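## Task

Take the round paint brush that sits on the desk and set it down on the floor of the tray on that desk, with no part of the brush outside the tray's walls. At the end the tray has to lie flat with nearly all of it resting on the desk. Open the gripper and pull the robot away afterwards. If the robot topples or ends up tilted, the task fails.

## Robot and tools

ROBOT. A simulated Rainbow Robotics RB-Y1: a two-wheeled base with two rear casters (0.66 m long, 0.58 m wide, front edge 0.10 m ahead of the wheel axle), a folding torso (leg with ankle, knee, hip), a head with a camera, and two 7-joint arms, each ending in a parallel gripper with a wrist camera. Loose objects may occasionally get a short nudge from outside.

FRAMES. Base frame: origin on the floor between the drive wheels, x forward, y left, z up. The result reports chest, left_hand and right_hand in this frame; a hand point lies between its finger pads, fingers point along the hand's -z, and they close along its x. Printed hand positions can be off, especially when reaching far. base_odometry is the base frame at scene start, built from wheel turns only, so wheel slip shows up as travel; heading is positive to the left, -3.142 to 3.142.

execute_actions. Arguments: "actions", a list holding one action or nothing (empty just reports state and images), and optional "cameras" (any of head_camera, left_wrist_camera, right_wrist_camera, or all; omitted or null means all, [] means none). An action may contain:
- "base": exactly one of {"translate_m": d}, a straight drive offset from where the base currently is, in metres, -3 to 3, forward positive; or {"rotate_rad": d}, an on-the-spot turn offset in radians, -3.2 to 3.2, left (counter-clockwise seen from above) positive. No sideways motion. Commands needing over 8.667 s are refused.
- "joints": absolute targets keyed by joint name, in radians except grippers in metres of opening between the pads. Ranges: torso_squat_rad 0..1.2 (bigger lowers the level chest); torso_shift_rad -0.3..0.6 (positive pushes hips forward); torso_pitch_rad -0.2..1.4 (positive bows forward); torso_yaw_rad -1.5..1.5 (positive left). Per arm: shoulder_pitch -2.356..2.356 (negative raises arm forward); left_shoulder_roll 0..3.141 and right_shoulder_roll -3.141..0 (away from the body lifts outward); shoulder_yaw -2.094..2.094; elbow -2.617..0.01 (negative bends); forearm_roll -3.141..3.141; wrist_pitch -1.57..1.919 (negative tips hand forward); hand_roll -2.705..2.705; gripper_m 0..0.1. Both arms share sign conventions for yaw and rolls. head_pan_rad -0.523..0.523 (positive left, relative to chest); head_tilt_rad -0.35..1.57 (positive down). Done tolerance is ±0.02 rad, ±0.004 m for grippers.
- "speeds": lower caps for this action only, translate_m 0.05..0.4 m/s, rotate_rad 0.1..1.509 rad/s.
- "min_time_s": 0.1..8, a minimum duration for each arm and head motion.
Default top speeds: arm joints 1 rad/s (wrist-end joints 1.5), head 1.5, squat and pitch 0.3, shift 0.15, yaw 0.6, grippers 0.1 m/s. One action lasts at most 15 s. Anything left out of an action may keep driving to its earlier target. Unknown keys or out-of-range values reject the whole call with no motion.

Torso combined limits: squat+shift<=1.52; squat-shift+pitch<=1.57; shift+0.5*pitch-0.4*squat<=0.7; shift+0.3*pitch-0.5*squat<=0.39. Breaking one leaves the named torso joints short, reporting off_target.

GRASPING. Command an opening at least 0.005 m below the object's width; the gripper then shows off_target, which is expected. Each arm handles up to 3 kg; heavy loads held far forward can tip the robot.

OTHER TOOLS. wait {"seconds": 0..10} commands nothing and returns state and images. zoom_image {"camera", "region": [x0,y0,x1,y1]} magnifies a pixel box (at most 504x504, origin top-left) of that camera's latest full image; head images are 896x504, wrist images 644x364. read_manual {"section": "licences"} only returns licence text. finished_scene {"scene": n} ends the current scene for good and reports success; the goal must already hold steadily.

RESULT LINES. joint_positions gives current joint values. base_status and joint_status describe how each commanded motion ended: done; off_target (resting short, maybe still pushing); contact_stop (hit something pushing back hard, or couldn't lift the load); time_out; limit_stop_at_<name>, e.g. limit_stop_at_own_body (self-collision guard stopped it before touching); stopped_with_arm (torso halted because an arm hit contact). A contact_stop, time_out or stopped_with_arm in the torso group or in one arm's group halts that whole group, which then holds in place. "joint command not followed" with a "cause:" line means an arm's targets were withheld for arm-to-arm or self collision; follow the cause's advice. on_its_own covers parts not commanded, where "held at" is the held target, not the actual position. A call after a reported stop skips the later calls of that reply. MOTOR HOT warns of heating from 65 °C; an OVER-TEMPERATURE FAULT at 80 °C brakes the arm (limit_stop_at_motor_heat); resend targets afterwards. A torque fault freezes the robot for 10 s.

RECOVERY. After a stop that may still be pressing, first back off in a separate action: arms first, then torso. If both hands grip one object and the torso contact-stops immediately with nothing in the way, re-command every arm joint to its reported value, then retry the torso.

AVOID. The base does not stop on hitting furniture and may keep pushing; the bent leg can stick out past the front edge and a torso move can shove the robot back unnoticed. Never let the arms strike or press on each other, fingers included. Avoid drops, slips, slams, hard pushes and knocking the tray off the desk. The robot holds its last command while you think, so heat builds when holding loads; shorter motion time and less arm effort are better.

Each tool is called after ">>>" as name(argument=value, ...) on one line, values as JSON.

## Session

>>> execute_actions(actions=[])

Scene clock: 0.00 s.
base_odometry: x=+0.000 y=+0.000 heading=+0.000 (m, m, rad; odometry frame)
base_status: not commanded
joint_positions: torso_squat_rad=+0.350 torso_shift_rad=-0.001 torso_pitch_rad=-0.002 torso_yaw_rad=+0.000 left_shoulder_pitch_rad=-0.015 left_shoulder_roll_rad=+0.016 left_shoulder_yaw_rad=-0.046 left_elbow_rad=-0.128 left_forearm_roll_rad=-0.042 left_wrist_pitch_rad=+0.013 left_hand_roll_rad=-0.022 left_gripper_m=+0.101 right_shoulder_pitch_rad=-0.026 right_shoulder_roll_rad=-0.030 right_shoulder_yaw_rad=+0.038 right_elbow_rad=-0.162 right_forearm_roll_rad=-0.054 right_wrist_pitch_rad=-0.042 right_hand_roll_rad=+0.012 right_gripper_m=+0.100 head_pan_rad=+0.000 head_tilt_rad=+0.401
joint_status: not commanded
chest: x=-0.2288 y=+0.0008 z=+1.2475 quat_wxyz=(+1.000, -0.001, -0.001, +0.000) (m; base frame)
left_hand: x=-0.1571 y=+0.2289 z=+0.5654 quat_wxyz=(+0.996, +0.008, -0.065, -0.057) (m; base frame)
right_hand: x=-0.1210 y=-0.2396 z=+0.5712 quat_wxyz=(+0.993, -0.012, -0.114, +0.004) (m; base frame)
pictures: head_camera, left_wrist_camera, right_wrist_camera
Images, in order (width x height): head_camera 896x504, left_wrist_camera 644x364, right_wrist_camera 644x364.

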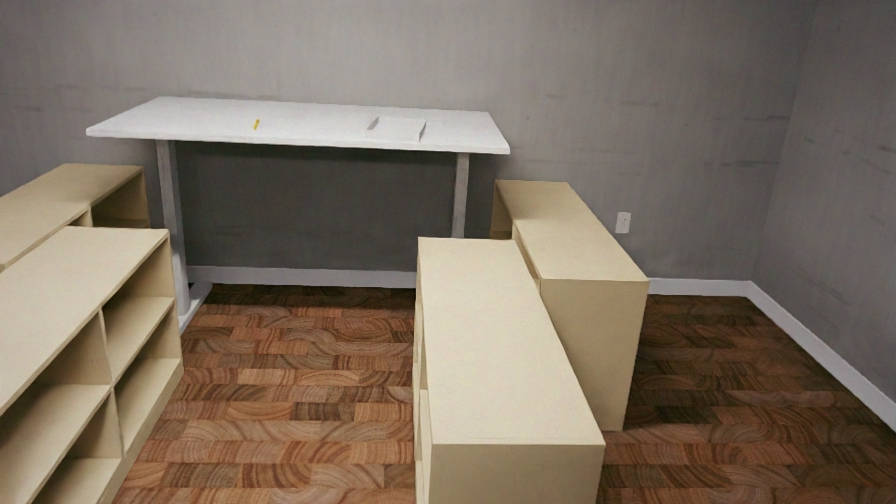

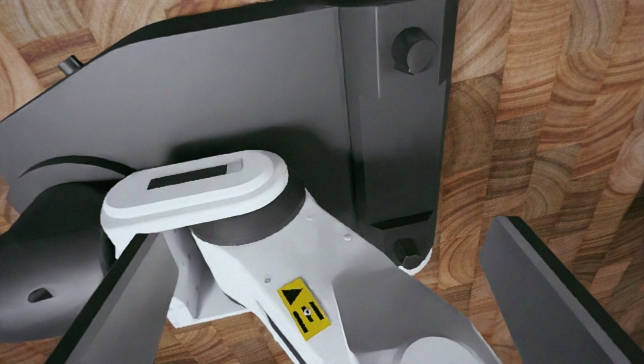

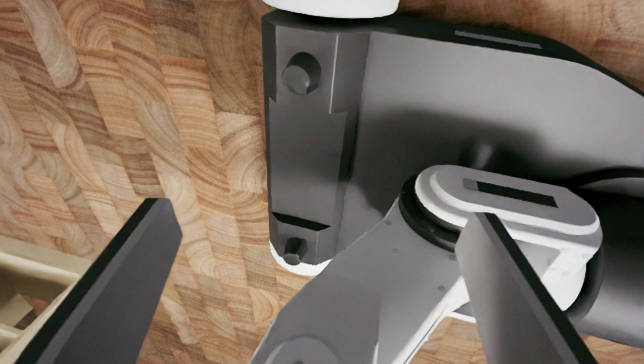

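>>> execute_actions(actions=[{"base":{"rotate_rad":1.0}}], cameras=["head_camera"])

>>> execute_actions(actions=[{"base":{"translate_m":0.5}}], cameras=[])

>>> execute_actions(actions=[{"base":{"rotate_rad":-0.95},"joints":{"head_tilt_rad":0.6}}], cameras=["head_camera"])

Scene clock: 10.53 s.
base_odometry: x=+0.000 y=+0.000 heading=+0.999 (m, m, rad; odometry frame)
base_status: done
joint_positions: torso_squat_rad=+0.350 torso_shift_rad=-0.001 torso_pitch_rad=-0.002 torso_yaw_rad=+0.000 left_shoulder_pitch_rad=-0.015 left_shoulder_roll_rad=+0.016 left_shoulder_yaw_rad=-0.046 left_elbow_rad=-0.128 left_forearm_roll_rad=-0.042 left_wrist_pitch_rad=+0.013 left_hand_roll_rad=-0.022 left_gripper_m=+0.101 right_shoulder_pitch_rad=-0.026 right_shoulder_roll_rad=-0.030 right_shoulder_yaw_rad=+0.038 right_elbow_rad=-0.162 right_forearm_roll_rad=-0.054 right_wrist_pitch_rad=-0.042 right_hand_roll_rad=+0.012 right_gripper_m=+0.100 head_pan_rad=+0.000 head_tilt_rad=+0.401
joint_status: not commanded
chest: x=-0.2288 y=+0.0008 z=+1.2475 quat_wxyz=(+1.000, -0.001, -0.001, +0.000) (m; base frame)
left_hand: x=-0.1571 y=+0.2289 z=+0.5654 quat_wxyz=(+0.996, +0.008, -0.065, -0.057) (m; base frame)
right_hand: x=-0.1210 y=-0.2396 z=+0.5712 quat_wxyz=(+0.993, -0.012, -0.114, +0.004) (m; base frame)
pictures: head_camera
Images, in order (width x height): head_camera 896x504.

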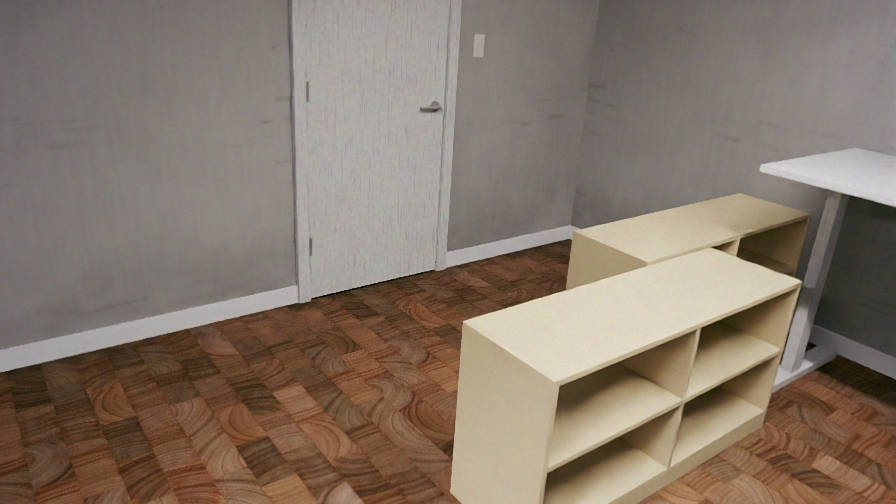

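Scene clock: 13.23 s.
base_odometry: x=+0.270 y=+0.421 heading=+1.000 (m, m, rad; odometry frame)
base_status: done
joint_positions: torso_squat_rad=+0.350 torso_shift_rad=+0.000 torso_pitch_rad=-0.001 torso_yaw_rad=+0.000 left_shoulder_pitch_rad=-0.015 left_shoulder_roll_rad=+0.016 left_shoulder_yaw_rad=-0.046 left_elbow_rad=-0.128 left_forearm_roll_rad=-0.042 left_wrist_pitch_rad=+0.013 left_hand_roll_rad=-0.022 left_gripper_m=+0.101 right_shoulder_pitch_rad=-0.026 right_shoulder_roll_rad=-0.030 right_shoulder_yaw_rad=+0.038 right_elbow_rad=-0.162 right_forearm_roll_rad=-0.054 right_wrist_pitch_rad=-0.042 right_hand_roll_rad=+0.012 right_gripper_m=+0.100 head_pan_rad=+0.000 head_tilt_rad=+0.401
joint_status: not commanded
chest: x=-0.2288 y=+0.0008 z=+1.2475 quat_wxyz=(+1.000, -0.001, -0.001, +0.000) (m; base frame)
left_hand: x=-0.1572 y=+0.2289 z=+0.5654 quat_wxyz=(+0.996, +0.008, -0.065, -0.057) (m; base frame)
right_hand: x=-0.1209 y=-0.2396 z=+0.5712 quat_wxyz=(+0.993, -0.012, -0.114, +0.004) (m; base frame)
pictures: none
No camera images: the call's "cameras" was empty. Leave "cameras" out to get every camera's image.

Scene clock: 16.37 s.
base_odometry: x=+0.270 y=+0.421 heading=+0.051 (m, m, rad; odometry frame)
base_status: done
joint_positions: torso_squat_rad=+0.350 torso_shift_rad=-0.001 torso_pitch_rad=-0.001 torso_yaw_rad=+0.000 left_shoulder_pitch_rad=-0.015 left_shoulder_roll_rad=+0.016 left_shoulder_yaw_rad=-0.046 left_elbow_rad=-0.128 left_forearm_roll_rad=-0.042 left_wrist_pitch_rad=+0.013 left_hand_roll_rad=-0.022 left_gripper_m=+0.101 right_shoulder_pitch_rad=-0.026 right_shoulder_roll_rad=-0.030 right_shoulder_yaw_rad=+0.038 right_elbow_rad=-0.162 right_forearm_roll_rad=-0.054 right_wrist_pitch_rad=-0.042 right_hand_roll_rad=+0.012 right_gripper_m=+0.100 head_pan_rad=+0.000 head_tilt_rad=+0.600
joint_status: all done
chest: x=-0.2288 y=+0.0008 z=+1.2475 quat_wxyz=(+1.000, -0.001, -0.001, +0.000) (m; base frame)
left_hand: x=-0.1572 y=+0.2289 z=+0.5654 quat_wxyz=(+0.996, +0.008, -0.065, -0.057) (m; base frame)
right_hand: x=-0.1210 y=-0.2396 z=+0.5712 quat_wxyz=(+0.993, -0.012, -0.114, +0.004) (m; base frame)
pictures: head_camera
Images, in order (width x height): head_camera 896x504.

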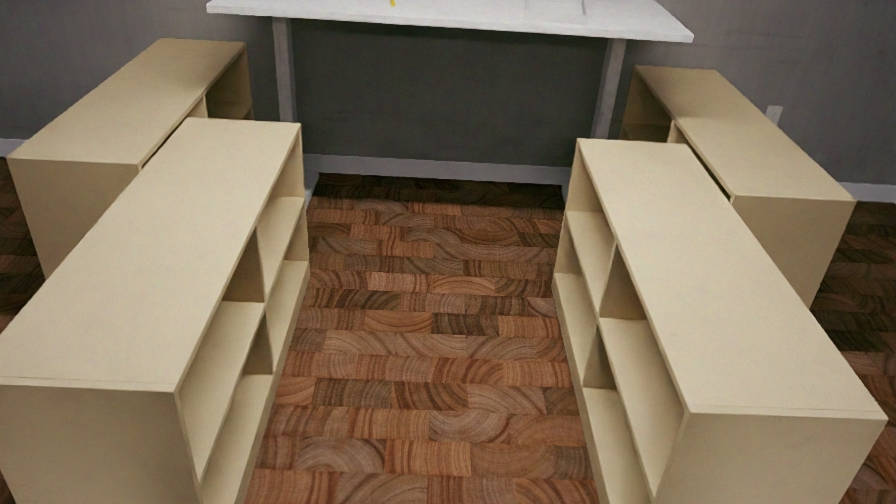

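>>> execute_actions(actions=[{"base":{"rotate_rad":0.03}}], cameras=[])

>>> execute_actions(actions=[{"base":{"translate_m":1.0},"joints":{"head_tilt_rad":0.5,"torso_squat_rad":0.0,"right_shoulder_pitch_rad":0.5,"right_elbow_rad":-2.4,"left_shoulder_pitch_rad":0.5,"left_elbow_rad":-2.4}}], cameras=["head_camera"])

>>> execute_actions(actions=[{"base":{"translate_m":0.5},"joints":{"head_tilt_rad":0.8}}], cameras=["head_camera"])

Scene clock: 24.27 s.
base_odometry: x=+0.270 y=+0.421 heading=+0.081 (m, m, rad; odometry frame)
base_status: done
joint_positions: torso_squat_rad=+0.350 torso_shift_rad=-0.001 torso_pitch_rad=-0.001 torso_yaw_rad=+0.000 left_shoulder_pitch_rad=-0.015 left_shoulder_roll_rad=+0.016 left_shoulder_yaw_rad=-0.046 left_elbow_rad=-0.128 left_forearm_roll_rad=-0.042 left_wrist_pitch_rad=+0.013 left_hand_roll_rad=-0.022 left_gripper_m=+0.101 right_shoulder_pitch_rad=-0.026 right_shoulder_roll_rad=-0.030 right_shoulder_yaw_rad=+0.038 right_elbow_rad=-0.162 right_forearm_roll_rad=-0.054 right_wrist_pitch_rad=-0.042 right_hand_roll_rad=+0.012 right_gripper_m=+0.100 head_pan_rad=+0.000 head_tilt_rad=+0.600
joint_status: not commanded
chest: x=-0.2288 y=+0.0008 z=+1.2475 quat_wxyz=(+1.000, -0.001, -0.001, +0.000) (m; base frame)
left_hand: x=-0.1572 y=+0.2289 z=+0.5654 quat_wxyz=(+0.996, +0.008, -0.065, -0.057) (m; base frame)
right_hand: x=-0.1210 y=-0.2396 z=+0.5712 quat_wxyz=(+0.993, -0.012, -0.114, +0.004) (m; base frame)
pictures: none
No camera images: the call's "cameras" was empty. Leave "cameras" out to get every camera's image.

Scene clock: 28.23 s.
base_odometry: x=+1.267 y=+0.500 heading=+0.079 (m, m, rad; odometry frame)
base_status: done
joint_positions: torso_squat_rad=+0.000 torso_shift_rad=-0.001 torso_pitch_rad=-0.001 torso_yaw_rad=+0.000 left_shoulder_pitch_rad=+0.500 left_shoulder_roll_rad=+0.016 left_shoulder_yaw_rad=-0.046 left_elbow_rad=-2.400 left_forearm_roll_rad=-0.042 left_wrist_pitch_rad=+0.013 left_hand_roll_rad=-0.022 left_gripper_m=+0.101 right_shoulder_pitch_rad=+0.500 right_shoulder_roll_rad=-0.030 right_shoulder_yaw_rad=+0.038 right_elbow_rad=-2.400 right_forearm_roll_rad=-0.054 right_wrist_pitch_rad=-0.042 right_hand_roll_rad=+0.012 right_gripper_m=+0.100 head_pan_rad=+0.000 head_tilt_rad=+0.500
joint_status: all done
chest: x=-0.2288 y=+0.0008 z=+1.2899 quat_wxyz=(+1.000, -0.001, -0.001, +0.000) (m; base frame)
left_hand: x=+0.1384 y=+0.2679 z=+1.2495 quat_wxyz=(+0.574, +0.083, -0.815, +0.003) (m; base frame)
right_hand: x=+0.1336 y=-0.2678 z=+1.2618 quat_wxyz=(+0.551, -0.046, -0.833, -0.024) (m; base frame)
pictures: head_camera
Images, in order (width x height): head_camera 896x504.

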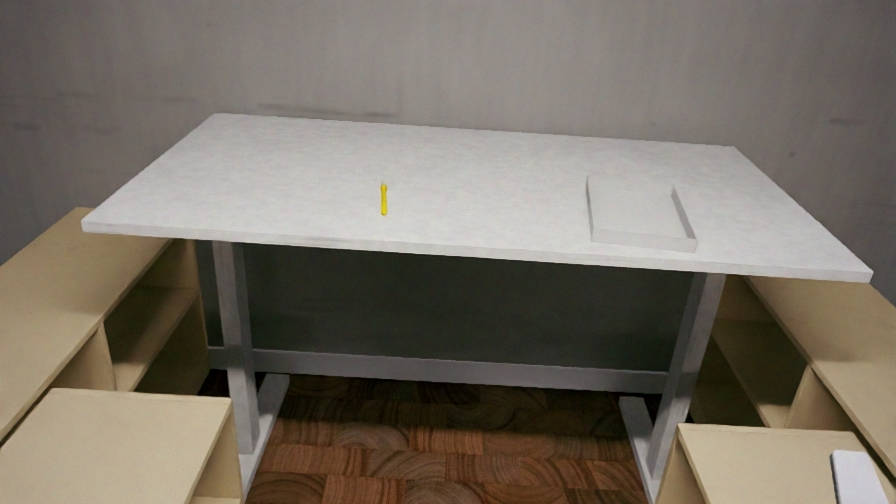

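Scene clock: 30.97 s.
base_odometry: x=+1.765 y=+0.539 heading=+0.078 (m, m, rad; odometry frame)
base_status: done
joint_positions: torso_squat_rad=+0.000 torso_shift_rad=-0.001 torso_pitch_rad=-0.001 torso_yaw_rad=+0.000 left_shoulder_pitch_rad=+0.500 left_shoulder_roll_rad=+0.016 left_shoulder_yaw_rad=-0.046 left_elbow_rad=-2.400 left_forearm_roll_rad=-0.042 left_wrist_pitch_rad=+0.013 left_hand_roll_rad=-0.022 left_gripper_m=+0.101 right_shoulder_pitch_rad=+0.500 right_shoulder_roll_rad=-0.030 right_shoulder_yaw_rad=+0.038 right_elbow_rad=-2.400 right_forearm_roll_rad=-0.054 right_wrist_pitch_rad=-0.042 right_hand_roll_rad=+0.012 right_gripper_m=+0.100 head_pan_rad=+0.000 head_tilt_rad=+0.800
joint_status: all done
chest: x=-0.2288 y=+0.0008 z=+1.2899 quat_wxyz=(+1.000, -0.001, -0.001, +0.000) (m; base frame)
left_hand: x=+0.1383 y=+0.2679 z=+1.2494 quat_wxyz=(+0.574, +0.083, -0.815, +0.003) (m; base frame)
right_hand: x=+0.1336 y=-0.2678 z=+1.2618 quat_wxyz=(+0.551, -0.046, -0.833, -0.024) (m; base frame)
pictures: head_camera
Images, in order (width x height): head_camera 896x504.

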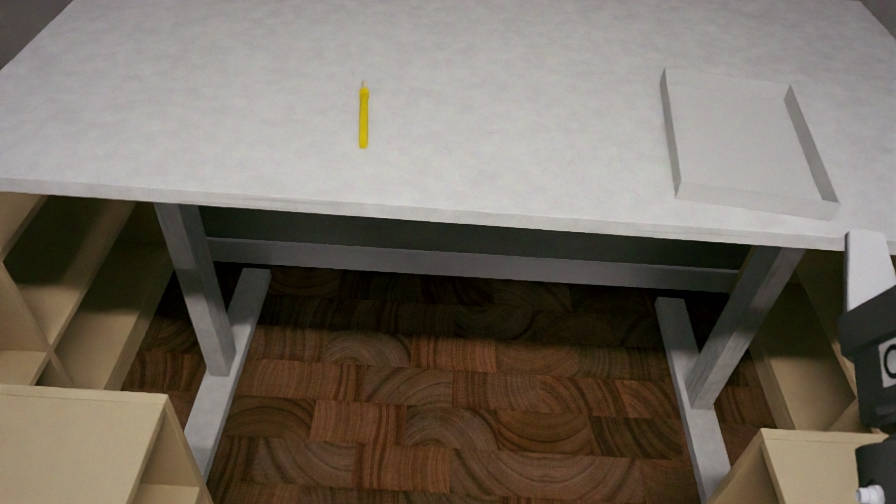

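>>> execute_actions(actions=[{"joints":{"torso_yaw_rad":0.57,"right_shoulder_pitch_rad":-0.95,"right_elbow_rad":-1.7,"right_wrist_pitch_rad":1.88,"right_shoulder_roll_rad":-0.25,"right_hand_roll_rad":0.88,"left_shoulder_roll_rad":0.5,"left_elbow_rad":-2.5,"head_pan_rad":-0.3,"head_tilt_rad":0.9}}], cameras=[])

>>> execute_actions(actions=[{"base":{"translate_m":0.245},"joints":{"torso_pitch_rad":0.15,"right_elbow_rad":-1.4,"right_shoulder_pitch_rad":-0.99}}], cameras=["head_camera","right_wrist_camera"])

Scene clock: 47.27 s.
base_odometry: x=+1.765 y=+0.539 heading=+0.078 (m, m, rad; odometry frame)
base_status: not commanded
joint_positions: torso_squat_rad=+0.000 torso_shift_rad=-0.001 torso_pitch_rad=-0.002 torso_yaw_rad=+0.570 left_shoulder_pitch_rad=+0.500 left_shoulder_roll_rad=+0.500 left_shoulder_yaw_rad=-0.046 left_elbow_rad=-2.500 left_forearm_roll_rad=-0.042 left_wrist_pitch_rad=+0.013 left_hand_roll_rad=-0.022 left_gripper_m=+0.101 right_shoulder_pitch_rad=-0.950 right_shoulder_roll_rad=-0.250 right_shoulder_yaw_rad=+0.038 right_elbow_rad=-1.700 right_forearm_roll_rad=-0.054 right_wrist_pitch_rad=+1.880 right_hand_roll_rad=+0.880 right_gripper_m=+0.100 head_pan_rad=-0.300 head_tilt_rad=+0.900
joint_status: all done
chest: x=-0.2289 y=+0.0008 z=+1.2899 quat_wxyz=(+0.960, -0.001, -0.001, +0.281) (m; base frame)
left_hand: x=-0.0545 y=+0.3764 z=+1.2765 quat_wxyz=(+0.578, +0.326, -0.744, -0.077) (m; base frame)
right_hand: x=+0.3306 y=+0.1414 z=+1.2644 quat_wxyz=(+0.605, -0.164, -0.338, +0.702) (m; base frame)
pictures: none
No camera images: the call's "cameras" was empty. Leave "cameras" out to get every camera's image.

Scene clock: 49.33 s.
base_odometry: x=+2.009 y=+0.558 heading=+0.077 (m, m, rad; odometry frame)
base_status: done
joint_positions: torso_squat_rad=+0.000 torso_shift_rad=-0.001 torso_pitch_rad=+0.150 torso_yaw_rad=+0.570 left_shoulder_pitch_rad=+0.500 left_shoulder_roll_rad=+0.500 left_shoulder_yaw_rad=-0.046 left_elbow_rad=-2.500 left_forearm_roll_rad=-0.042 left_wrist_pitch_rad=+0.013 left_hand_roll_rad=-0.022 left_gripper_m=+0.101 right_shoulder_pitch_rad=-0.990 right_shoulder_roll_rad=-0.250 right_shoulder_yaw_rad=+0.038 right_elbow_rad=-1.400 right_forearm_roll_rad=-0.054 right_wrist_pitch_rad=+1.880 right_hand_roll_rad=+0.880 right_gripper_m=+0.100 head_pan_rad=-0.300 head_tilt_rad=+0.900
joint_status: all done
chest: x=-0.1821 y=+0.0008 z=+1.2865 quat_wxyz=(+0.957, +0.020, +0.072, +0.280) (m; base frame)
left_hand: x=-0.0118 y=+0.3764 z=+1.2469 quat_wxyz=(+0.632, +0.319, -0.699, -0.102) (m; base frame)
right_hand: x=+0.3743 y=+0.1262 z=+1.1072 quat_wxyz=(+0.662, -0.103, -0.166, +0.723) (m; base frame)
pictures: head_camera, right_wrist_camera
Images, in order (width x height): head_camera 896x504, right_wrist_camera 644x364.

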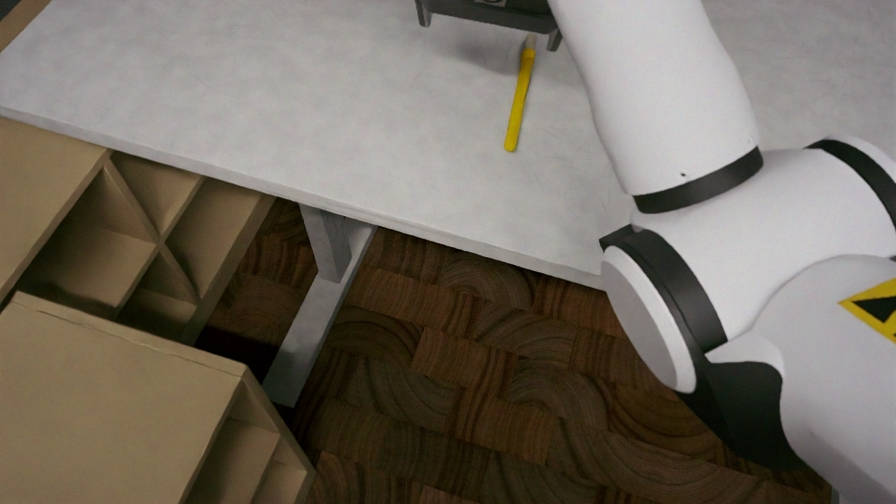

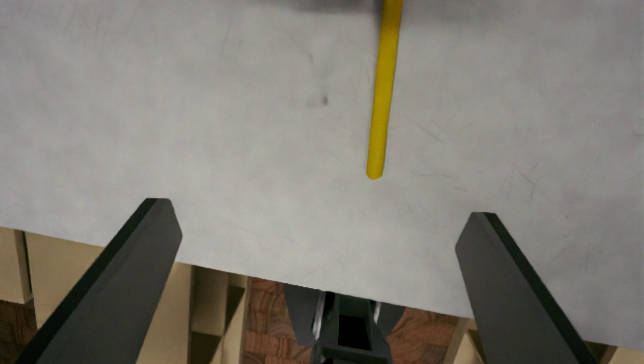

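>>> execute_actions(actions=[{"base":{"translate_m":0.07},"joints":{"torso_pitch_rad":0.25,"torso_yaw_rad":0.52,"right_elbow_rad":-1.32,"right_hand_roll_rad":0.85,"right_gripper_m":0.07}}], cameras=["head_camera","right_wrist_camera"])

Scene clock: 59.70 s.
base_odometry: x=+2.079 y=+0.564 heading=+0.076 (m, m, rad; odometry frame)
base_status: done
joint_positions: torso_squat_rad=+0.000 torso_shift_rad=-0.001 torso_pitch_rad=+0.250 torso_yaw_rad=+0.520 left_shoulder_pitch_rad=+0.500 left_shoulder_roll_rad=+0.500 left_shoulder_yaw_rad=-0.046 left_elbow_rad=-2.500 left_forearm_roll_rad=-0.042 left_wrist_pitch_rad=+0.013 left_hand_roll_rad=-0.022 left_gripper_m=+0.101 right_shoulder_pitch_rad=-0.990 right_shoulder_roll_rad=-0.250 right_shoulder_yaw_rad=+0.038 right_elbow_rad=-1.320 right_forearm_roll_rad=-0.054 right_wrist_pitch_rad=+1.880 right_hand_roll_rad=+0.850 right_gripper_m=+0.070 head_pan_rad=-0.300 head_tilt_rad=+0.900
joint_status: all done
chest: x=-0.1519 y=+0.0008 z=+1.2803 quat_wxyz=(+0.959, +0.031, +0.121, +0.255) (m; base frame)
left_hand: x=+0.0317 y=+0.3672 z=+1.2193 quat_wxyz=(+0.665, +0.293, -0.674, -0.129) (m; base frame)
right_hand: x=+0.3844 y=+0.0880 z=+1.0224 quat_wxyz=(+0.704, -0.069, -0.088, +0.702) (m; base frame)
pictures: head_camera, right_wrist_camera
Images, in order (width x height): head_camera 896x504, right_wrist_camera 644x364.

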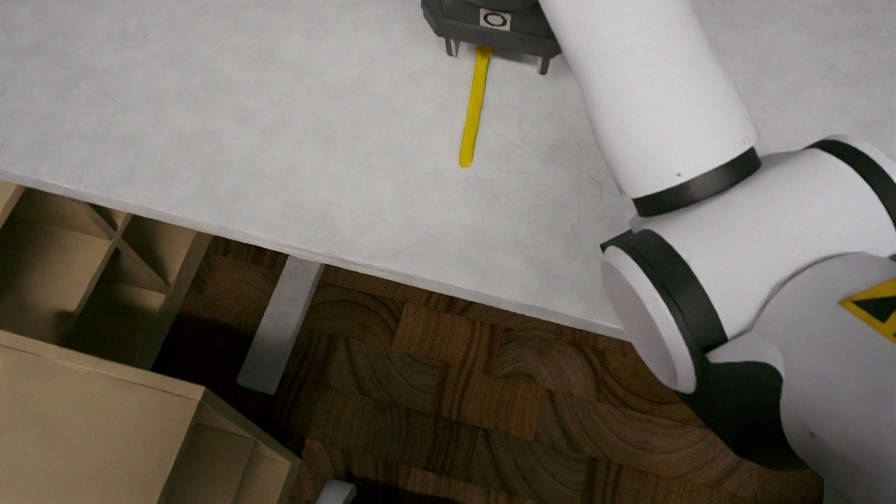

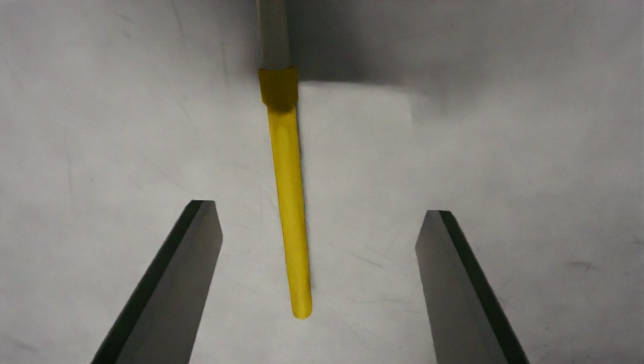

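>>> execute_actions(actions=[{"joints":{"torso_pitch_rad":0.29,"torso_yaw_rad":0.535,"right_elbow_rad":-1.29,"right_gripper_m":0.05}}], cameras=["right_wrist_camera"])

Scene clock: 67.83 s.
base_odometry: x=+2.079 y=+0.564 heading=+0.076 (m, m, rad; odometry frame)
base_status: not commanded
joint_positions: torso_squat_rad=+0.000 torso_shift_rad=+0.000 torso_pitch_rad=+0.290 torso_yaw_rad=+0.535 left_shoulder_pitch_rad=+0.500 left_shoulder_roll_rad=+0.500 left_shoulder_yaw_rad=-0.046 left_elbow_rad=-2.500 left_forearm_roll_rad=-0.042 left_wrist_pitch_rad=+0.013 left_hand_roll_rad=-0.022 left_gripper_m=+0.101 right_shoulder_pitch_rad=-0.990 right_shoulder_roll_rad=-0.250 right_shoulder_yaw_rad=+0.038 right_elbow_rad=-1.290 right_forearm_roll_rad=-0.054 right_wrist_pitch_rad=+1.880 right_hand_roll_rad=+0.850 right_gripper_m=+0.050 head_pan_rad=-0.300 head_tilt_rad=+0.900
joint_status: all done
chest: x=-0.1398 y=+0.0008 z=+1.2770 quat_wxyz=(+0.954, +0.037, +0.140, +0.262) (m; base frame)
left_hand: x=+0.0359 y=+0.3700 z=+1.2103 quat_wxyz=(+0.679, +0.296, -0.658, -0.132) (m; base frame)
right_hand: x=+0.3818 y=+0.0931 z=+0.9900 quat_wxyz=(+0.702, -0.052, -0.061, +0.708) (m; base frame)
pictures: right_wrist_camera
Images, in order (width x height): right_wrist_camera 644x364.

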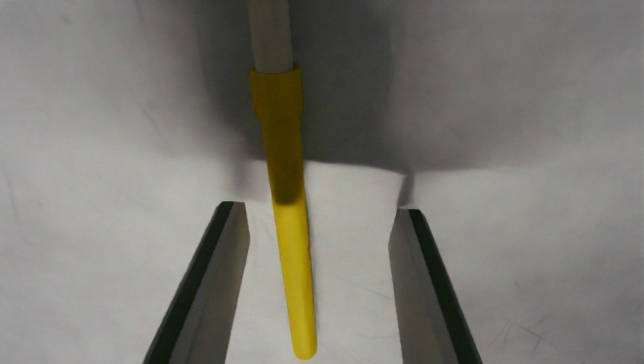

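>>> execute_actions(actions=[{"joints":{"torso_pitch_rad":0.315}}], cameras=["right_wrist_camera"])

>>> execute_actions(actions=[{"joints":{"right_gripper_m":0.0}}], cameras=["right_wrist_camera"])

Scene clock: 73.43 s.
base_odometry: x=+2.079 y=+0.564 heading=+0.076 (m, m, rad; odometry frame)
base_status: not commanded
joint_positions: torso_squat_rad=+0.000 torso_shift_rad=-0.001 torso_pitch_rad=+0.314 torso_yaw_rad=+0.535 left_shoulder_pitch_rad=+0.500 left_shoulder_roll_rad=+0.500 left_shoulder_yaw_rad=-0.046 left_elbow_rad=-2.500 left_forearm_roll_rad=-0.042 left_wrist_pitch_rad=+0.013 left_hand_roll_rad=-0.022 left_gripper_m=+0.101 right_shoulder_pitch_rad=-0.994 right_shoulder_roll_rad=-0.251 right_shoulder_yaw_rad=+0.038 right_elbow_rad=-1.292 right_forearm_roll_rad=-0.054 right_wrist_pitch_rad=+1.880 right_hand_roll_rad=+0.850 right_gripper_m=+0.050 head_pan_rad=-0.300 head_tilt_rad=+0.900
joint_status: all done
chest: x=-0.1332 y=+0.0008 z=+1.2748 quat_wxyz=(+0.953, +0.041, +0.151, +0.261) (m; base frame)
left_hand: x=+0.0409 y=+0.3700 z=+1.2040 quat_wxyz=(+0.687, +0.295, -0.650, -0.135) (m; base frame)
right_hand: x=+0.3826 y=+0.0939 z=+0.9776 quat_wxyz=(+0.703, -0.044, -0.055, +0.708) (m; base frame)
pictures: right_wrist_camera
Images, in order (width x height): right_wrist_camera 644x364.

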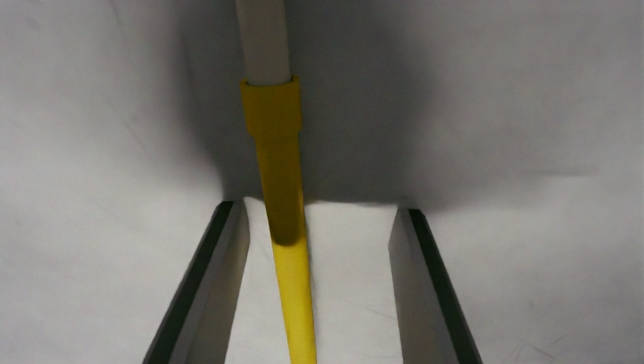

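Scene clock: 74.43 s.
base_odometry: x=+2.079 y=+0.564 heading=+0.076 (m, m, rad; odometry frame)
base_status: not commanded
joint_positions: torso_squat_rad=+0.000 torso_shift_rad=-0.001 torso_pitch_rad=+0.314 torso_yaw_rad=+0.535 left_shoulder_pitch_rad=+0.500 left_shoulder_roll_rad=+0.500 left_shoulder_yaw_rad=-0.046 left_elbow_rad=-2.500 left_forearm_roll_rad=-0.042 left_wrist_pitch_rad=+0.013 left_hand_roll_rad=-0.022 left_gripper_m=+0.101 right_shoulder_pitch_rad=-0.993 right_shoulder_roll_rad=-0.251 right_shoulder_yaw_rad=+0.038 right_elbow_rad=-1.292 right_forearm_roll_rad=-0.054 right_wrist_pitch_rad=+1.880 right_hand_roll_rad=+0.850 right_gripper_m=+0.011 head_pan_rad=-0.300 head_tilt_rad=+0.900
joint_status: right_gripper_m off_target (ended at +0.011, target +0.000)
chest: x=-0.1332 y=+0.0007 z=+1.2748 quat_wxyz=(+0.953, +0.041, +0.151, +0.261) (m; base frame)
left_hand: x=+0.0409 y=+0.3700 z=+1.2040 quat_wxyz=(+0.687, +0.295, -0.650, -0.135) (m; base frame)
right_hand: x=+0.3827 y=+0.0936 z=+0.9776 quat_wxyz=(+0.703, -0.044, -0.055, +0.708) (m; base frame)
pictures: right_wrist_camera
Images, in order (width x height): right_wrist_camera 644x364.

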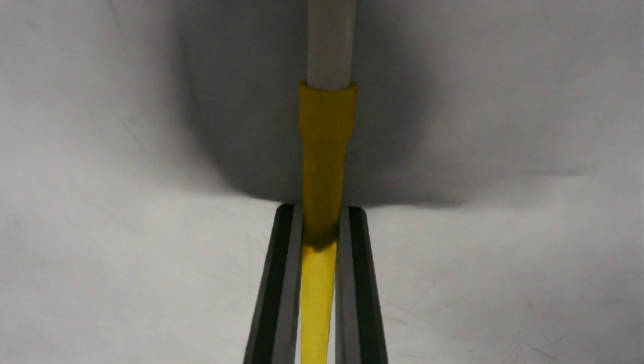

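>>> execute_actions(actions=[{"joints":{"torso_pitch_rad":0.12}}], cameras=[])

>>> execute_actions(actions=[{"joints":{"torso_yaw_rad":-0.2,"right_hand_roll_rad":1.58,"head_pan_rad":-0.2,"head_tilt_rad":0.85}}], cameras=["head_camera","right_wrist_camera"])

Scene clock: 80.17 s.
base_odometry: x=+2.079 y=+0.564 heading=+0.076 (m, m, rad; odometry frame)
base_status: not commanded
joint_positions: torso_squat_rad=+0.000 torso_shift_rad=-0.001 torso_pitch_rad=+0.120 torso_yaw_rad=+0.535 left_shoulder_pitch_rad=+0.500 left_shoulder_roll_rad=+0.500 left_shoulder_yaw_rad=-0.046 left_elbow_rad=-2.500 left_forearm_roll_rad=-0.042 left_wrist_pitch_rad=+0.013 left_hand_roll_rad=-0.022 left_gripper_m=+0.101 right_shoulder_pitch_rad=-0.990 right_shoulder_roll_rad=-0.250 right_shoulder_yaw_rad=+0.038 right_elbow_rad=-1.290 right_forearm_roll_rad=-0.054 right_wrist_pitch_rad=+1.880 right_hand_roll_rad=+0.850 right_gripper_m=+0.011 head_pan_rad=-0.300 head_tilt_rad=+0.900
joint_status: all done
chest: x=-0.1914 y=+0.0008 z=+1.2877 quat_wxyz=(+0.963, +0.015, +0.058, +0.264) (m; base frame)
left_hand: x=-0.0070 y=+0.3700 z=+1.2517 quat_wxyz=(+0.621, +0.307, -0.714, -0.106) (m; base frame)
right_hand: x=+0.3713 y=+0.0931 z=+1.0933 quat_wxyz=(+0.694, -0.112, -0.121, +0.701) (m; base frame)
pictures: none
No camera images: the call's "cameras" was empty. Leave "cameras" out to get every camera's image.

Scene clock: 82.20 s.
base_odometry: x=+2.079 y=+0.564 heading=+0.076 (m, m, rad; odometry frame)
base_status: not commanded
joint_positions: torso_squat_rad=+0.000 torso_shift_rad=-0.001 torso_pitch_rad=+0.120 torso_yaw_rad=-0.200 left_shoulder_pitch_rad=+0.500 left_shoulder_roll_rad=+0.500 left_shoulder_yaw_rad=-0.046 left_elbow_rad=-2.500 left_forearm_roll_rad=-0.042 left_wrist_pitch_rad=+0.013 left_hand_roll_rad=-0.022 left_gripper_m=+0.101 right_shoulder_pitch_rad=-0.990 right_shoulder_roll_rad=-0.250 right_shoulder_yaw_rad=+0.038 right_elbow_rad=-1.290 right_forearm_roll_rad=-0.054 right_wrist_pitch_rad=+1.880 right_hand_roll_rad=+1.580 right_gripper_m=+0.011 head_pan_rad=-0.200 head_tilt_rad=+0.850
joint_status: all done
chest: x=-0.1914 y=+0.0008 z=+1.2877 quat_wxyz=(+0.993, -0.007, +0.060, -0.100) (m; base frame)
left_hand: x=+0.1909 y=+0.1490 z=+1.2282 quat_wxyz=(+0.554, +0.005, -0.780, -0.290) (m; base frame)
right_hand: x=+0.2838 y=-0.3210 z=+1.1044 quat_wxyz=(+0.687, -0.181, +0.023, +0.703) (m; base frame)
pictures: head_camera, right_wrist_camera
Images, in order (width x height): head_camera 896x504, right_wrist_camera 644x364.

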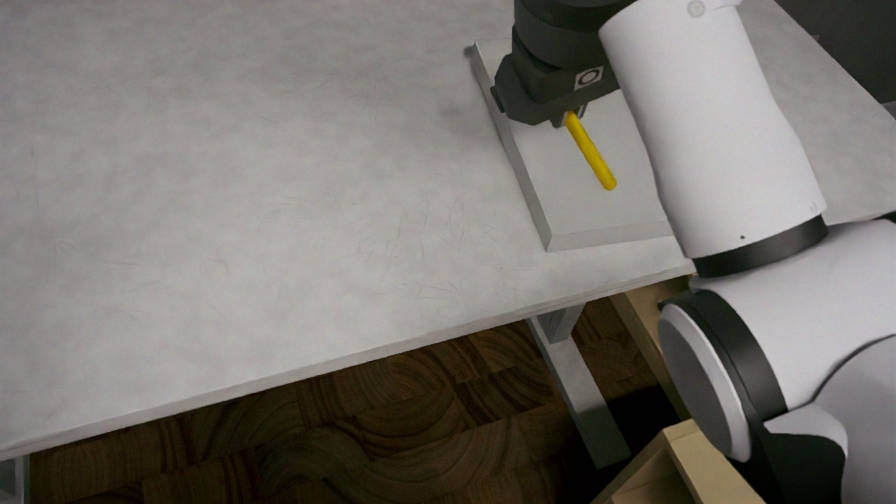

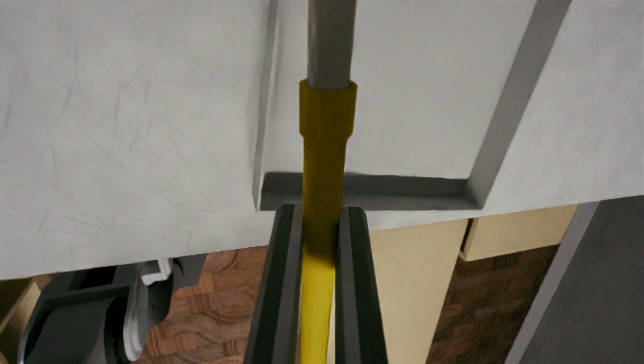

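>>> execute_actions(actions=[{"base":{"translate_m":0.15},"joints":{"torso_yaw_rad":-0.3,"right_hand_roll_rad":1.62}}], cameras=[])

>>> execute_actions(actions=[{"joints":{"torso_pitch_rad":0.22}}], cameras=["head_camera","right_wrist_camera"])

Scene clock: 88.20 s.
base_odometry: x=+2.229 y=+0.575 heading=+0.075 (m, m, rad; odometry frame)
base_status: done
joint_positions: torso_squat_rad=+0.000 torso_shift_rad=-0.001 torso_pitch_rad=+0.120 torso_yaw_rad=-0.300 left_shoulder_pitch_rad=+0.500 left_shoulder_roll_rad=+0.500 left_shoulder_yaw_rad=-0.046 left_elbow_rad=-2.500 left_forearm_roll_rad=-0.042 left_wrist_pitch_rad=+0.013 left_hand_roll_rad=-0.022 left_gripper_m=+0.101 right_shoulder_pitch_rad=-0.990 right_shoulder_roll_rad=-0.250 right_shoulder_yaw_rad=+0.038 right_elbow_rad=-1.290 right_forearm_roll_rad=-0.054 right_wrist_pitch_rad=+1.880 right_hand_roll_rad=+1.620 right_gripper_m=+0.011 head_pan_rad=-0.200 head_tilt_rad=+0.850
joint_status: all done
chest: x=-0.1913 y=+0.0008 z=+1.2877 quat_wxyz=(+0.987, -0.010, +0.059, -0.149) (m; base frame)
left_hand: x=+0.2038 y=+0.1097 z=+1.2266 quat_wxyz=(+0.539, -0.037, -0.781, -0.312) (m; base frame)
right_hand: x=+0.2496 y=-0.3687 z=+1.1085 quat_wxyz=(+0.707, -0.183, +0.040, +0.682) (m; base frame)
pictures: none
No camera images: the call's "cameras" was empty. Leave "cameras" out to get every camera's image.

Scene clock: 89.30 s.
base_odometry: x=+2.229 y=+0.575 heading=+0.075 (m, m, rad; odometry frame)
base_status: not commanded
joint_positions: torso_squat_rad=+0.000 torso_shift_rad=+0.000 torso_pitch_rad=+0.220 torso_yaw_rad=-0.300 left_shoulder_pitch_rad=+0.500 left_shoulder_roll_rad=+0.500 left_shoulder_yaw_rad=-0.046 left_elbow_rad=-2.500 left_forearm_roll_rad=-0.042 left_wrist_pitch_rad=+0.013 left_hand_roll_rad=-0.022 left_gripper_m=+0.101 right_shoulder_pitch_rad=-0.990 right_shoulder_roll_rad=-0.250 right_shoulder_yaw_rad=+0.038 right_elbow_rad=-1.290 right_forearm_roll_rad=-0.054 right_wrist_pitch_rad=+1.880 right_hand_roll_rad=+1.620 right_gripper_m=+0.011 head_pan_rad=-0.200 head_tilt_rad=+0.850
joint_status: all done
chest: x=-0.1608 y=+0.0008 z=+1.2825 quat_wxyz=(+0.983, -0.017, +0.108, -0.149) (m; base frame)
left_hand: x=+0.2263 y=+0.1097 z=+1.1822 quat_wxyz=(+0.578, -0.053, -0.753, -0.310) (m; base frame)
right_hand: x=+0.2600 y=-0.3687 z=+1.0601 quat_wxyz=(+0.704, -0.149, +0.075, +0.690) (m; base frame)
pictures: head_camera, right_wrist_camera
Images, in order (width x height): head_camera 896x504, right_wrist_camera 644x364.

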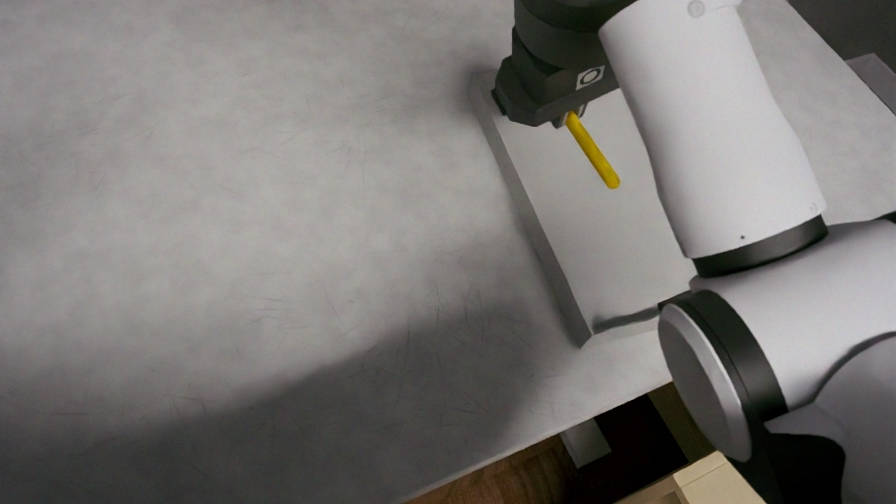

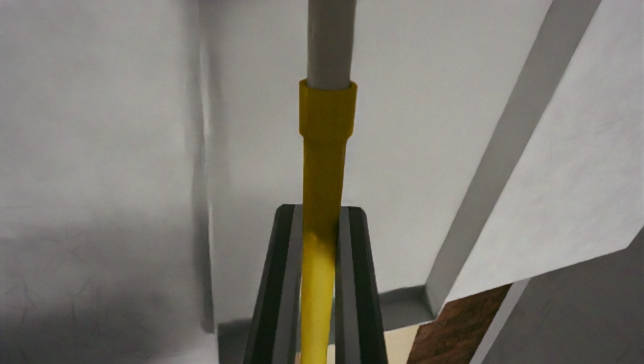

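>>> execute_actions(actions=[{"joints":{"torso_pitch_rad":0.32,"head_tilt_rad":0.6,"head_pan_rad":-0.4}}], cameras=["head_camera","right_wrist_camera"])

Scene clock: 93.67 s.
base_odometry: x=+2.229 y=+0.575 heading=+0.075 (m, m, rad; odometry frame)
base_status: not commanded
joint_positions: torso_squat_rad=+0.000 torso_shift_rad=+0.000 torso_pitch_rad=+0.320 torso_yaw_rad=-0.300 left_shoulder_pitch_rad=+0.500 left_shoulder_roll_rad=+0.500 left_shoulder_yaw_rad=-0.046 left_elbow_rad=-2.500 left_forearm_roll_rad=-0.042 left_wrist_pitch_rad=+0.013 left_hand_roll_rad=-0.022 left_gripper_m=+0.101 right_shoulder_pitch_rad=-0.990 right_shoulder_roll_rad=-0.250 right_shoulder_yaw_rad=+0.038 right_elbow_rad=-1.290 right_forearm_roll_rad=-0.054 right_wrist_pitch_rad=+1.880 right_hand_roll_rad=+1.620 right_gripper_m=+0.011 head_pan_rad=-0.400 head_tilt_rad=+0.600
joint_status: all done
chest: x=-0.1310 y=+0.0008 z=+1.2742 quat_wxyz=(+0.976, -0.025, +0.157, -0.148) (m; base frame)
left_hand: x=+0.2441 y=+0.1097 z=+1.1359 quat_wxyz=(+0.615, -0.068, -0.724, -0.307) (m; base frame)
right_hand: x=+0.2655 y=-0.3687 z=+1.0109 quat_wxyz=(+0.699, -0.114, +0.110, +0.697) (m; base frame)
pictures: head_camera, right_wrist_camera
Images, in order (width x height): head_camera 896x504, right_wrist_camera 644x364.

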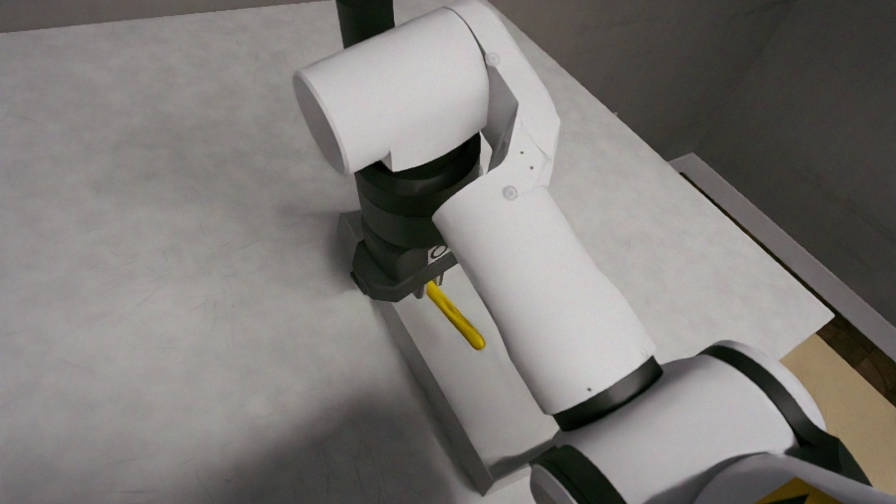

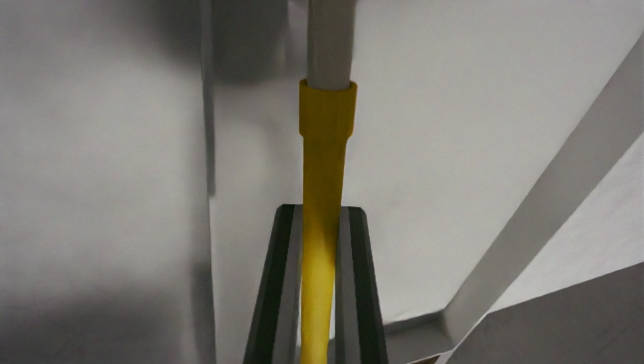

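>>> execute_actions(actions=[{"base":{"translate_m":-0.05}}], cameras=[])

>>> execute_actions(actions=[{"joints":{"torso_pitch_rad":0.355}}], cameras=[])

>>> execute_actions(actions=[{"joints":{"right_gripper_m":0.05}}], cameras=[])

>>> execute_actions(actions=[{"joints":{"torso_pitch_rad":0.0}}], cameras=[])

>>> execute_actions(actions=[{"joints":{"torso_yaw_rad":0.3,"head_pan_rad":-0.5,"head_tilt_rad":0.85,"right_elbow_rad":-2.2,"right_shoulder_pitch_rad":-0.3,"right_shoulder_roll_rad":-0.05}}], cameras=["head_camera"])

Scene clock: 103.23 s.
base_odometry: x=+2.179 y=+0.571 heading=+0.076 (m, m, rad; odometry frame)
base_status: done
joint_positions: torso_squat_rad=+0.000 torso_shift_rad=-0.001 torso_pitch_rad=+0.320 torso_yaw_rad=-0.300 left_shoulder_pitch_rad=+0.500 left_shoulder_roll_rad=+0.500 left_shoulder_yaw_rad=-0.046 left_elbow_rad=-2.500 left_forearm_roll_rad=-0.042 left_wrist_pitch_rad=+0.013 left_hand_roll_rad=-0.022 left_gripper_m=+0.101 right_shoulder_pitch_rad=-0.990 right_shoulder_roll_rad=-0.250 right_shoulder_yaw_rad=+0.038 right_elbow_rad=-1.290 right_forearm_roll_rad=-0.054 right_wrist_pitch_rad=+1.880 right_hand_roll_rad=+1.620 right_gripper_m=+0.011 head_pan_rad=-0.400 head_tilt_rad=+0.600
joint_status: not commanded
chest: x=-0.1310 y=+0.0008 z=+1.2742 quat_wxyz=(+0.976, -0.025, +0.157, -0.148) (m; base frame)
left_hand: x=+0.2441 y=+0.1097 z=+1.1359 quat_wxyz=(+0.614, -0.068, -0.724, -0.307) (m; base frame)
right_hand: x=+0.2654 y=-0.3687 z=+1.0110 quat_wxyz=(+0.699, -0.114, +0.110, +0.697) (m; base frame)
pictures: none
No camera images: the call's "cameras" was empty. Leave "cameras" out to get every camera's image.

Scene clock: 104.00 s.
base_odometry: x=+2.179 y=+0.571 heading=+0.076 (m, m, rad; odometry frame)
base_status: not commanded
joint_positions: torso_squat_rad=+0.000 torso_shift_rad=+0.000 torso_pitch_rad=+0.355 torso_yaw_rad=-0.300 left_shoulder_pitch_rad=+0.500 left_shoulder_roll_rad=+0.500 left_shoulder_yaw_rad=-0.046 left_elbow_rad=-2.500 left_forearm_roll_rad=-0.042 left_wrist_pitch_rad=+0.013 left_hand_roll_rad=-0.022 left_gripper_m=+0.101 right_shoulder_pitch_rad=-0.990 right_shoulder_roll_rad=-0.250 right_shoulder_yaw_rad=+0.038 right_elbow_rad=-1.290 right_forearm_roll_rad=-0.054 right_wrist_pitch_rad=+1.880 right_hand_roll_rad=+1.620 right_gripper_m=+0.011 head_pan_rad=-0.400 head_tilt_rad=+0.600
joint_status: all done
chest: x=-0.1207 y=+0.0008 z=+1.2706 quat_wxyz=(+0.973, -0.027, +0.175, -0.147) (m; base frame)
left_hand: x=+0.2493 y=+0.1096 z=+1.1193 quat_wxyz=(+0.627, -0.074, -0.713, -0.306) (m; base frame)
right_hand: x=+0.2662 y=-0.3687 z=+0.9936 quat_wxyz=(+0.697, -0.102, +0.122, +0.699) (m; base frame)
pictures: none
No camera images: the call's "cameras" was empty. Leave "cameras" out to get every camera's image.

Scene clock: 105.00 s.
base_odometry: x=+2.179 y=+0.571 heading=+0.076 (m, m, rad; odometry frame)
base_status: not commanded
joint_positions: torso_squat_rad=+0.000 torso_shift_rad=+0.000 torso_pitch_rad=+0.355 torso_yaw_rad=-0.300 left_shoulder_pitch_rad=+0.500 left_shoulder_roll_rad=+0.500 left_shoulder_yaw_rad=-0.046 left_elbow_rad=-2.500 left_forearm_roll_rad=-0.042 left_wrist_pitch_rad=+0.013 left_hand_roll_rad=-0.022 left_gripper_m=+0.101 right_shoulder_pitch_rad=-0.990 right_shoulder_roll_rad=-0.250 right_shoulder_yaw_rad=+0.038 right_elbow_rad=-1.290 right_forearm_roll_rad=-0.054 right_wrist_pitch_rad=+1.880 right_hand_roll_rad=+1.620 right_gripper_m=+0.050 head_pan_rad=-0.400 head_tilt_rad=+0.600
joint_status: all done
chest: x=-0.1208 y=+0.0008 z=+1.2706 quat_wxyz=(+0.973, -0.027, +0.175, -0.147) (m; base frame)
left_hand: x=+0.2493 y=+0.1096 z=+1.1193 quat_wxyz=(+0.627, -0.074, -0.713, -0.306) (m; base frame)
right_hand: x=+0.2662 y=-0.3687 z=+0.9936 quat_wxyz=(+0.697, -0.102, +0.122, +0.699) (m; base frame)
pictures: none
No camera images: the call's "cameras" was empty. Leave "cameras" out to get every camera's image.

Scene clock: 106.97 s.
base_odometry: x=+2.179 y=+0.571 heading=+0.076 (m, m, rad; odometry frame)
base_status: not commanded
joint_positions: torso_squat_rad=+0.000 torso_shift_rad=-0.001 torso_pitch_rad=+0.000 torso_yaw_rad=-0.300 left_shoulder_pitch_rad=+0.500 left_shoulder_roll_rad=+0.500 left_shoulder_yaw_rad=-0.046 left_elbow_rad=-2.500 left_forearm_roll_rad=-0.042 left_wrist_pitch_rad=+0.013 left_hand_roll_rad=-0.022 left_gripper_m=+0.101 right_shoulder_pitch_rad=-0.990 right_shoulder_roll_rad=-0.250 right_shoulder_yaw_rad=+0.038 right_elbow_rad=-1.290 right_forearm_roll_rad=-0.054 right_wrist_pitch_rad=+1.880 right_hand_roll_rad=+1.620 right_gripper_m=+0.050 head_pan_rad=-0.400 head_tilt_rad=+0.600
joint_status: all done
chest: x=-0.2284 y=+0.0008 z=+1.2899 quat_wxyz=(+0.989, -0.001, +0.000, -0.149) (m; base frame)
left_hand: x=+0.1711 y=+0.1097 z=+1.2767 quat_wxyz=(+0.491, -0.018, -0.812, -0.314) (m; base frame)
right_hand: x=+0.2308 y=-0.3686 z=+1.1648 quat_wxyz=(+0.708, -0.224, -0.003, +0.670) (m; base frame)
pictures: none
No camera images: the call's "cameras" was empty. Leave "cameras" out to get every camera's image.

Scene clock: 108.83 s.
base_odometry: x=+2.179 y=+0.571 heading=+0.076 (m, m, rad; odometry frame)
base_status: not commanded
joint_positions: torso_squat_rad=+0.000 torso_shift_rad=-0.001 torso_pitch_rad=+0.000 torso_yaw_rad=+0.300 left_shoulder_pitch_rad=+0.500 left_shoulder_roll_rad=+0.500 left_shoulder_yaw_rad=-0.046 left_elbow_rad=-2.500 left_forearm_roll_rad=-0.042 left_wrist_pitch_rad=+0.013 left_hand_roll_rad=-0.022 left_gripper_m=+0.101 right_shoulder_pitch_rad=-0.300 right_shoulder_roll_rad=-0.050 right_shoulder_yaw_rad=+0.038 right_elbow_rad=-2.200 right_forearm_roll_rad=-0.054 right_wrist_pitch_rad=+1.880 right_hand_roll_rad=+1.620 right_gripper_m=+0.050 head_pan_rad=-0.500 head_tilt_rad=+0.850
joint_status: all done
chest: x=-0.2284 y=+0.0008 z=+1.2899 quat_wxyz=(+0.989, -0.001, +0.000, +0.149) (m; base frame)
left_hand: x=+0.0398 y=+0.3163 z=+1.2763 quat_wxyz=(+0.562, +0.222, -0.781, -0.154) (m; base frame)
right_hand: x=+0.2204 y=-0.0447 z=+1.1059 quat_wxyz=(+0.476, -0.177, -0.236, +0.829) (m; base frame)
pictures: head_camera
Images, in order (width x height): head_camera 896x504.

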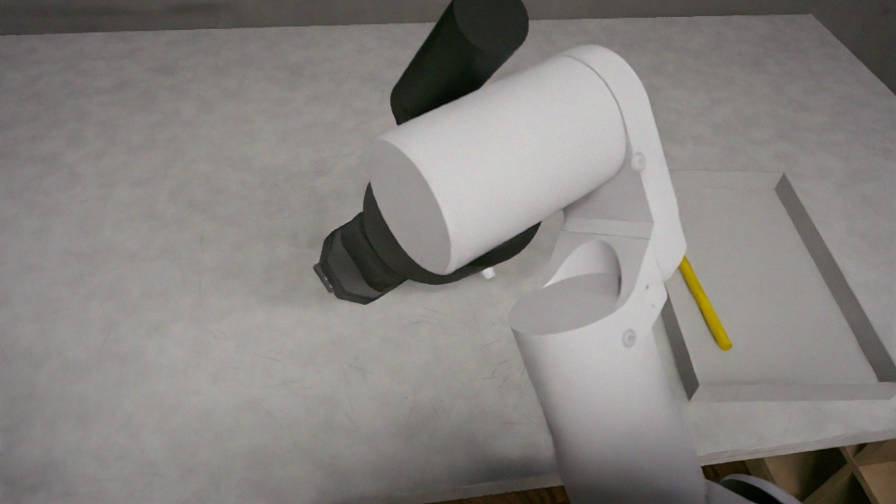

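It rolled toward the left wall; check the hidden end.

>>> execute_actions(actions=[{"joints":{"torso_yaw_rad":0.75,"head_pan_rad":-0.52}}], cameras=["head_camera"])

Scene clock: 113.83 s.
base_odometry: x=+2.179 y=+0.571 heading=+0.076 (m, m, rad; odometry frame)
base_status: not commanded
joint_positions: torso_squat_rad=+0.000 torso_shift_rad=-0.001 torso_pitch_rad=+0.000 torso_yaw_rad=+0.750 left_shoulder_pitch_rad=+0.500 left_shoulder_roll_rad=+0.500 left_shoulder_yaw_rad=-0.046 left_elbow_rad=-2.500 left_forearm_roll_rad=-0.042 left_wrist_pitch_rad=+0.013 left_hand_roll_rad=-0.022 left_gripper_m=+0.101 right_shoulder_pitch_rad=-0.300 right_shoulder_roll_rad=-0.050 right_shoulder_yaw_rad=+0.038 right_elbow_rad=-2.200 right_forearm_roll_rad=-0.054 right_wrist_pitch_rad=+1.880 right_hand_roll_rad=+1.620 right_gripper_m=+0.050 head_pan_rad=-0.520 head_tilt_rad=+0.850
joint_status: all done
chest: x=-0.2284 y=+0.0008 z=+1.2899 quat_wxyz=(+0.930, -0.001, +0.000, +0.366) (m; base frame)
left_hand: x=-0.1242 y=+0.4016 z=+1.2762 quat_wxyz=(+0.583, +0.391, -0.712, -0.025) (m; base frame)
right_hand: x=+0.1954 y=+0.1550 z=+1.1056 quat_wxyz=(+0.279, -0.119, -0.269, +0.914) (m; base frame)
pictures: head_camera
Images, in order (width x height): head_camera 896x504.

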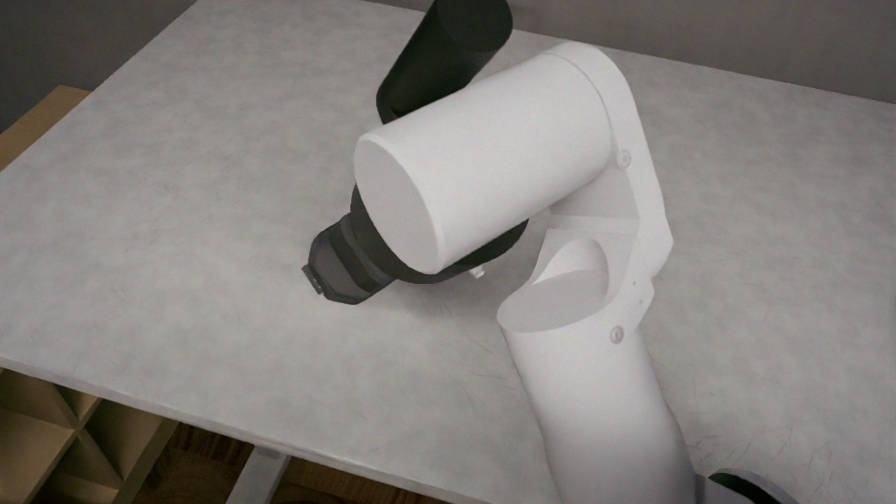

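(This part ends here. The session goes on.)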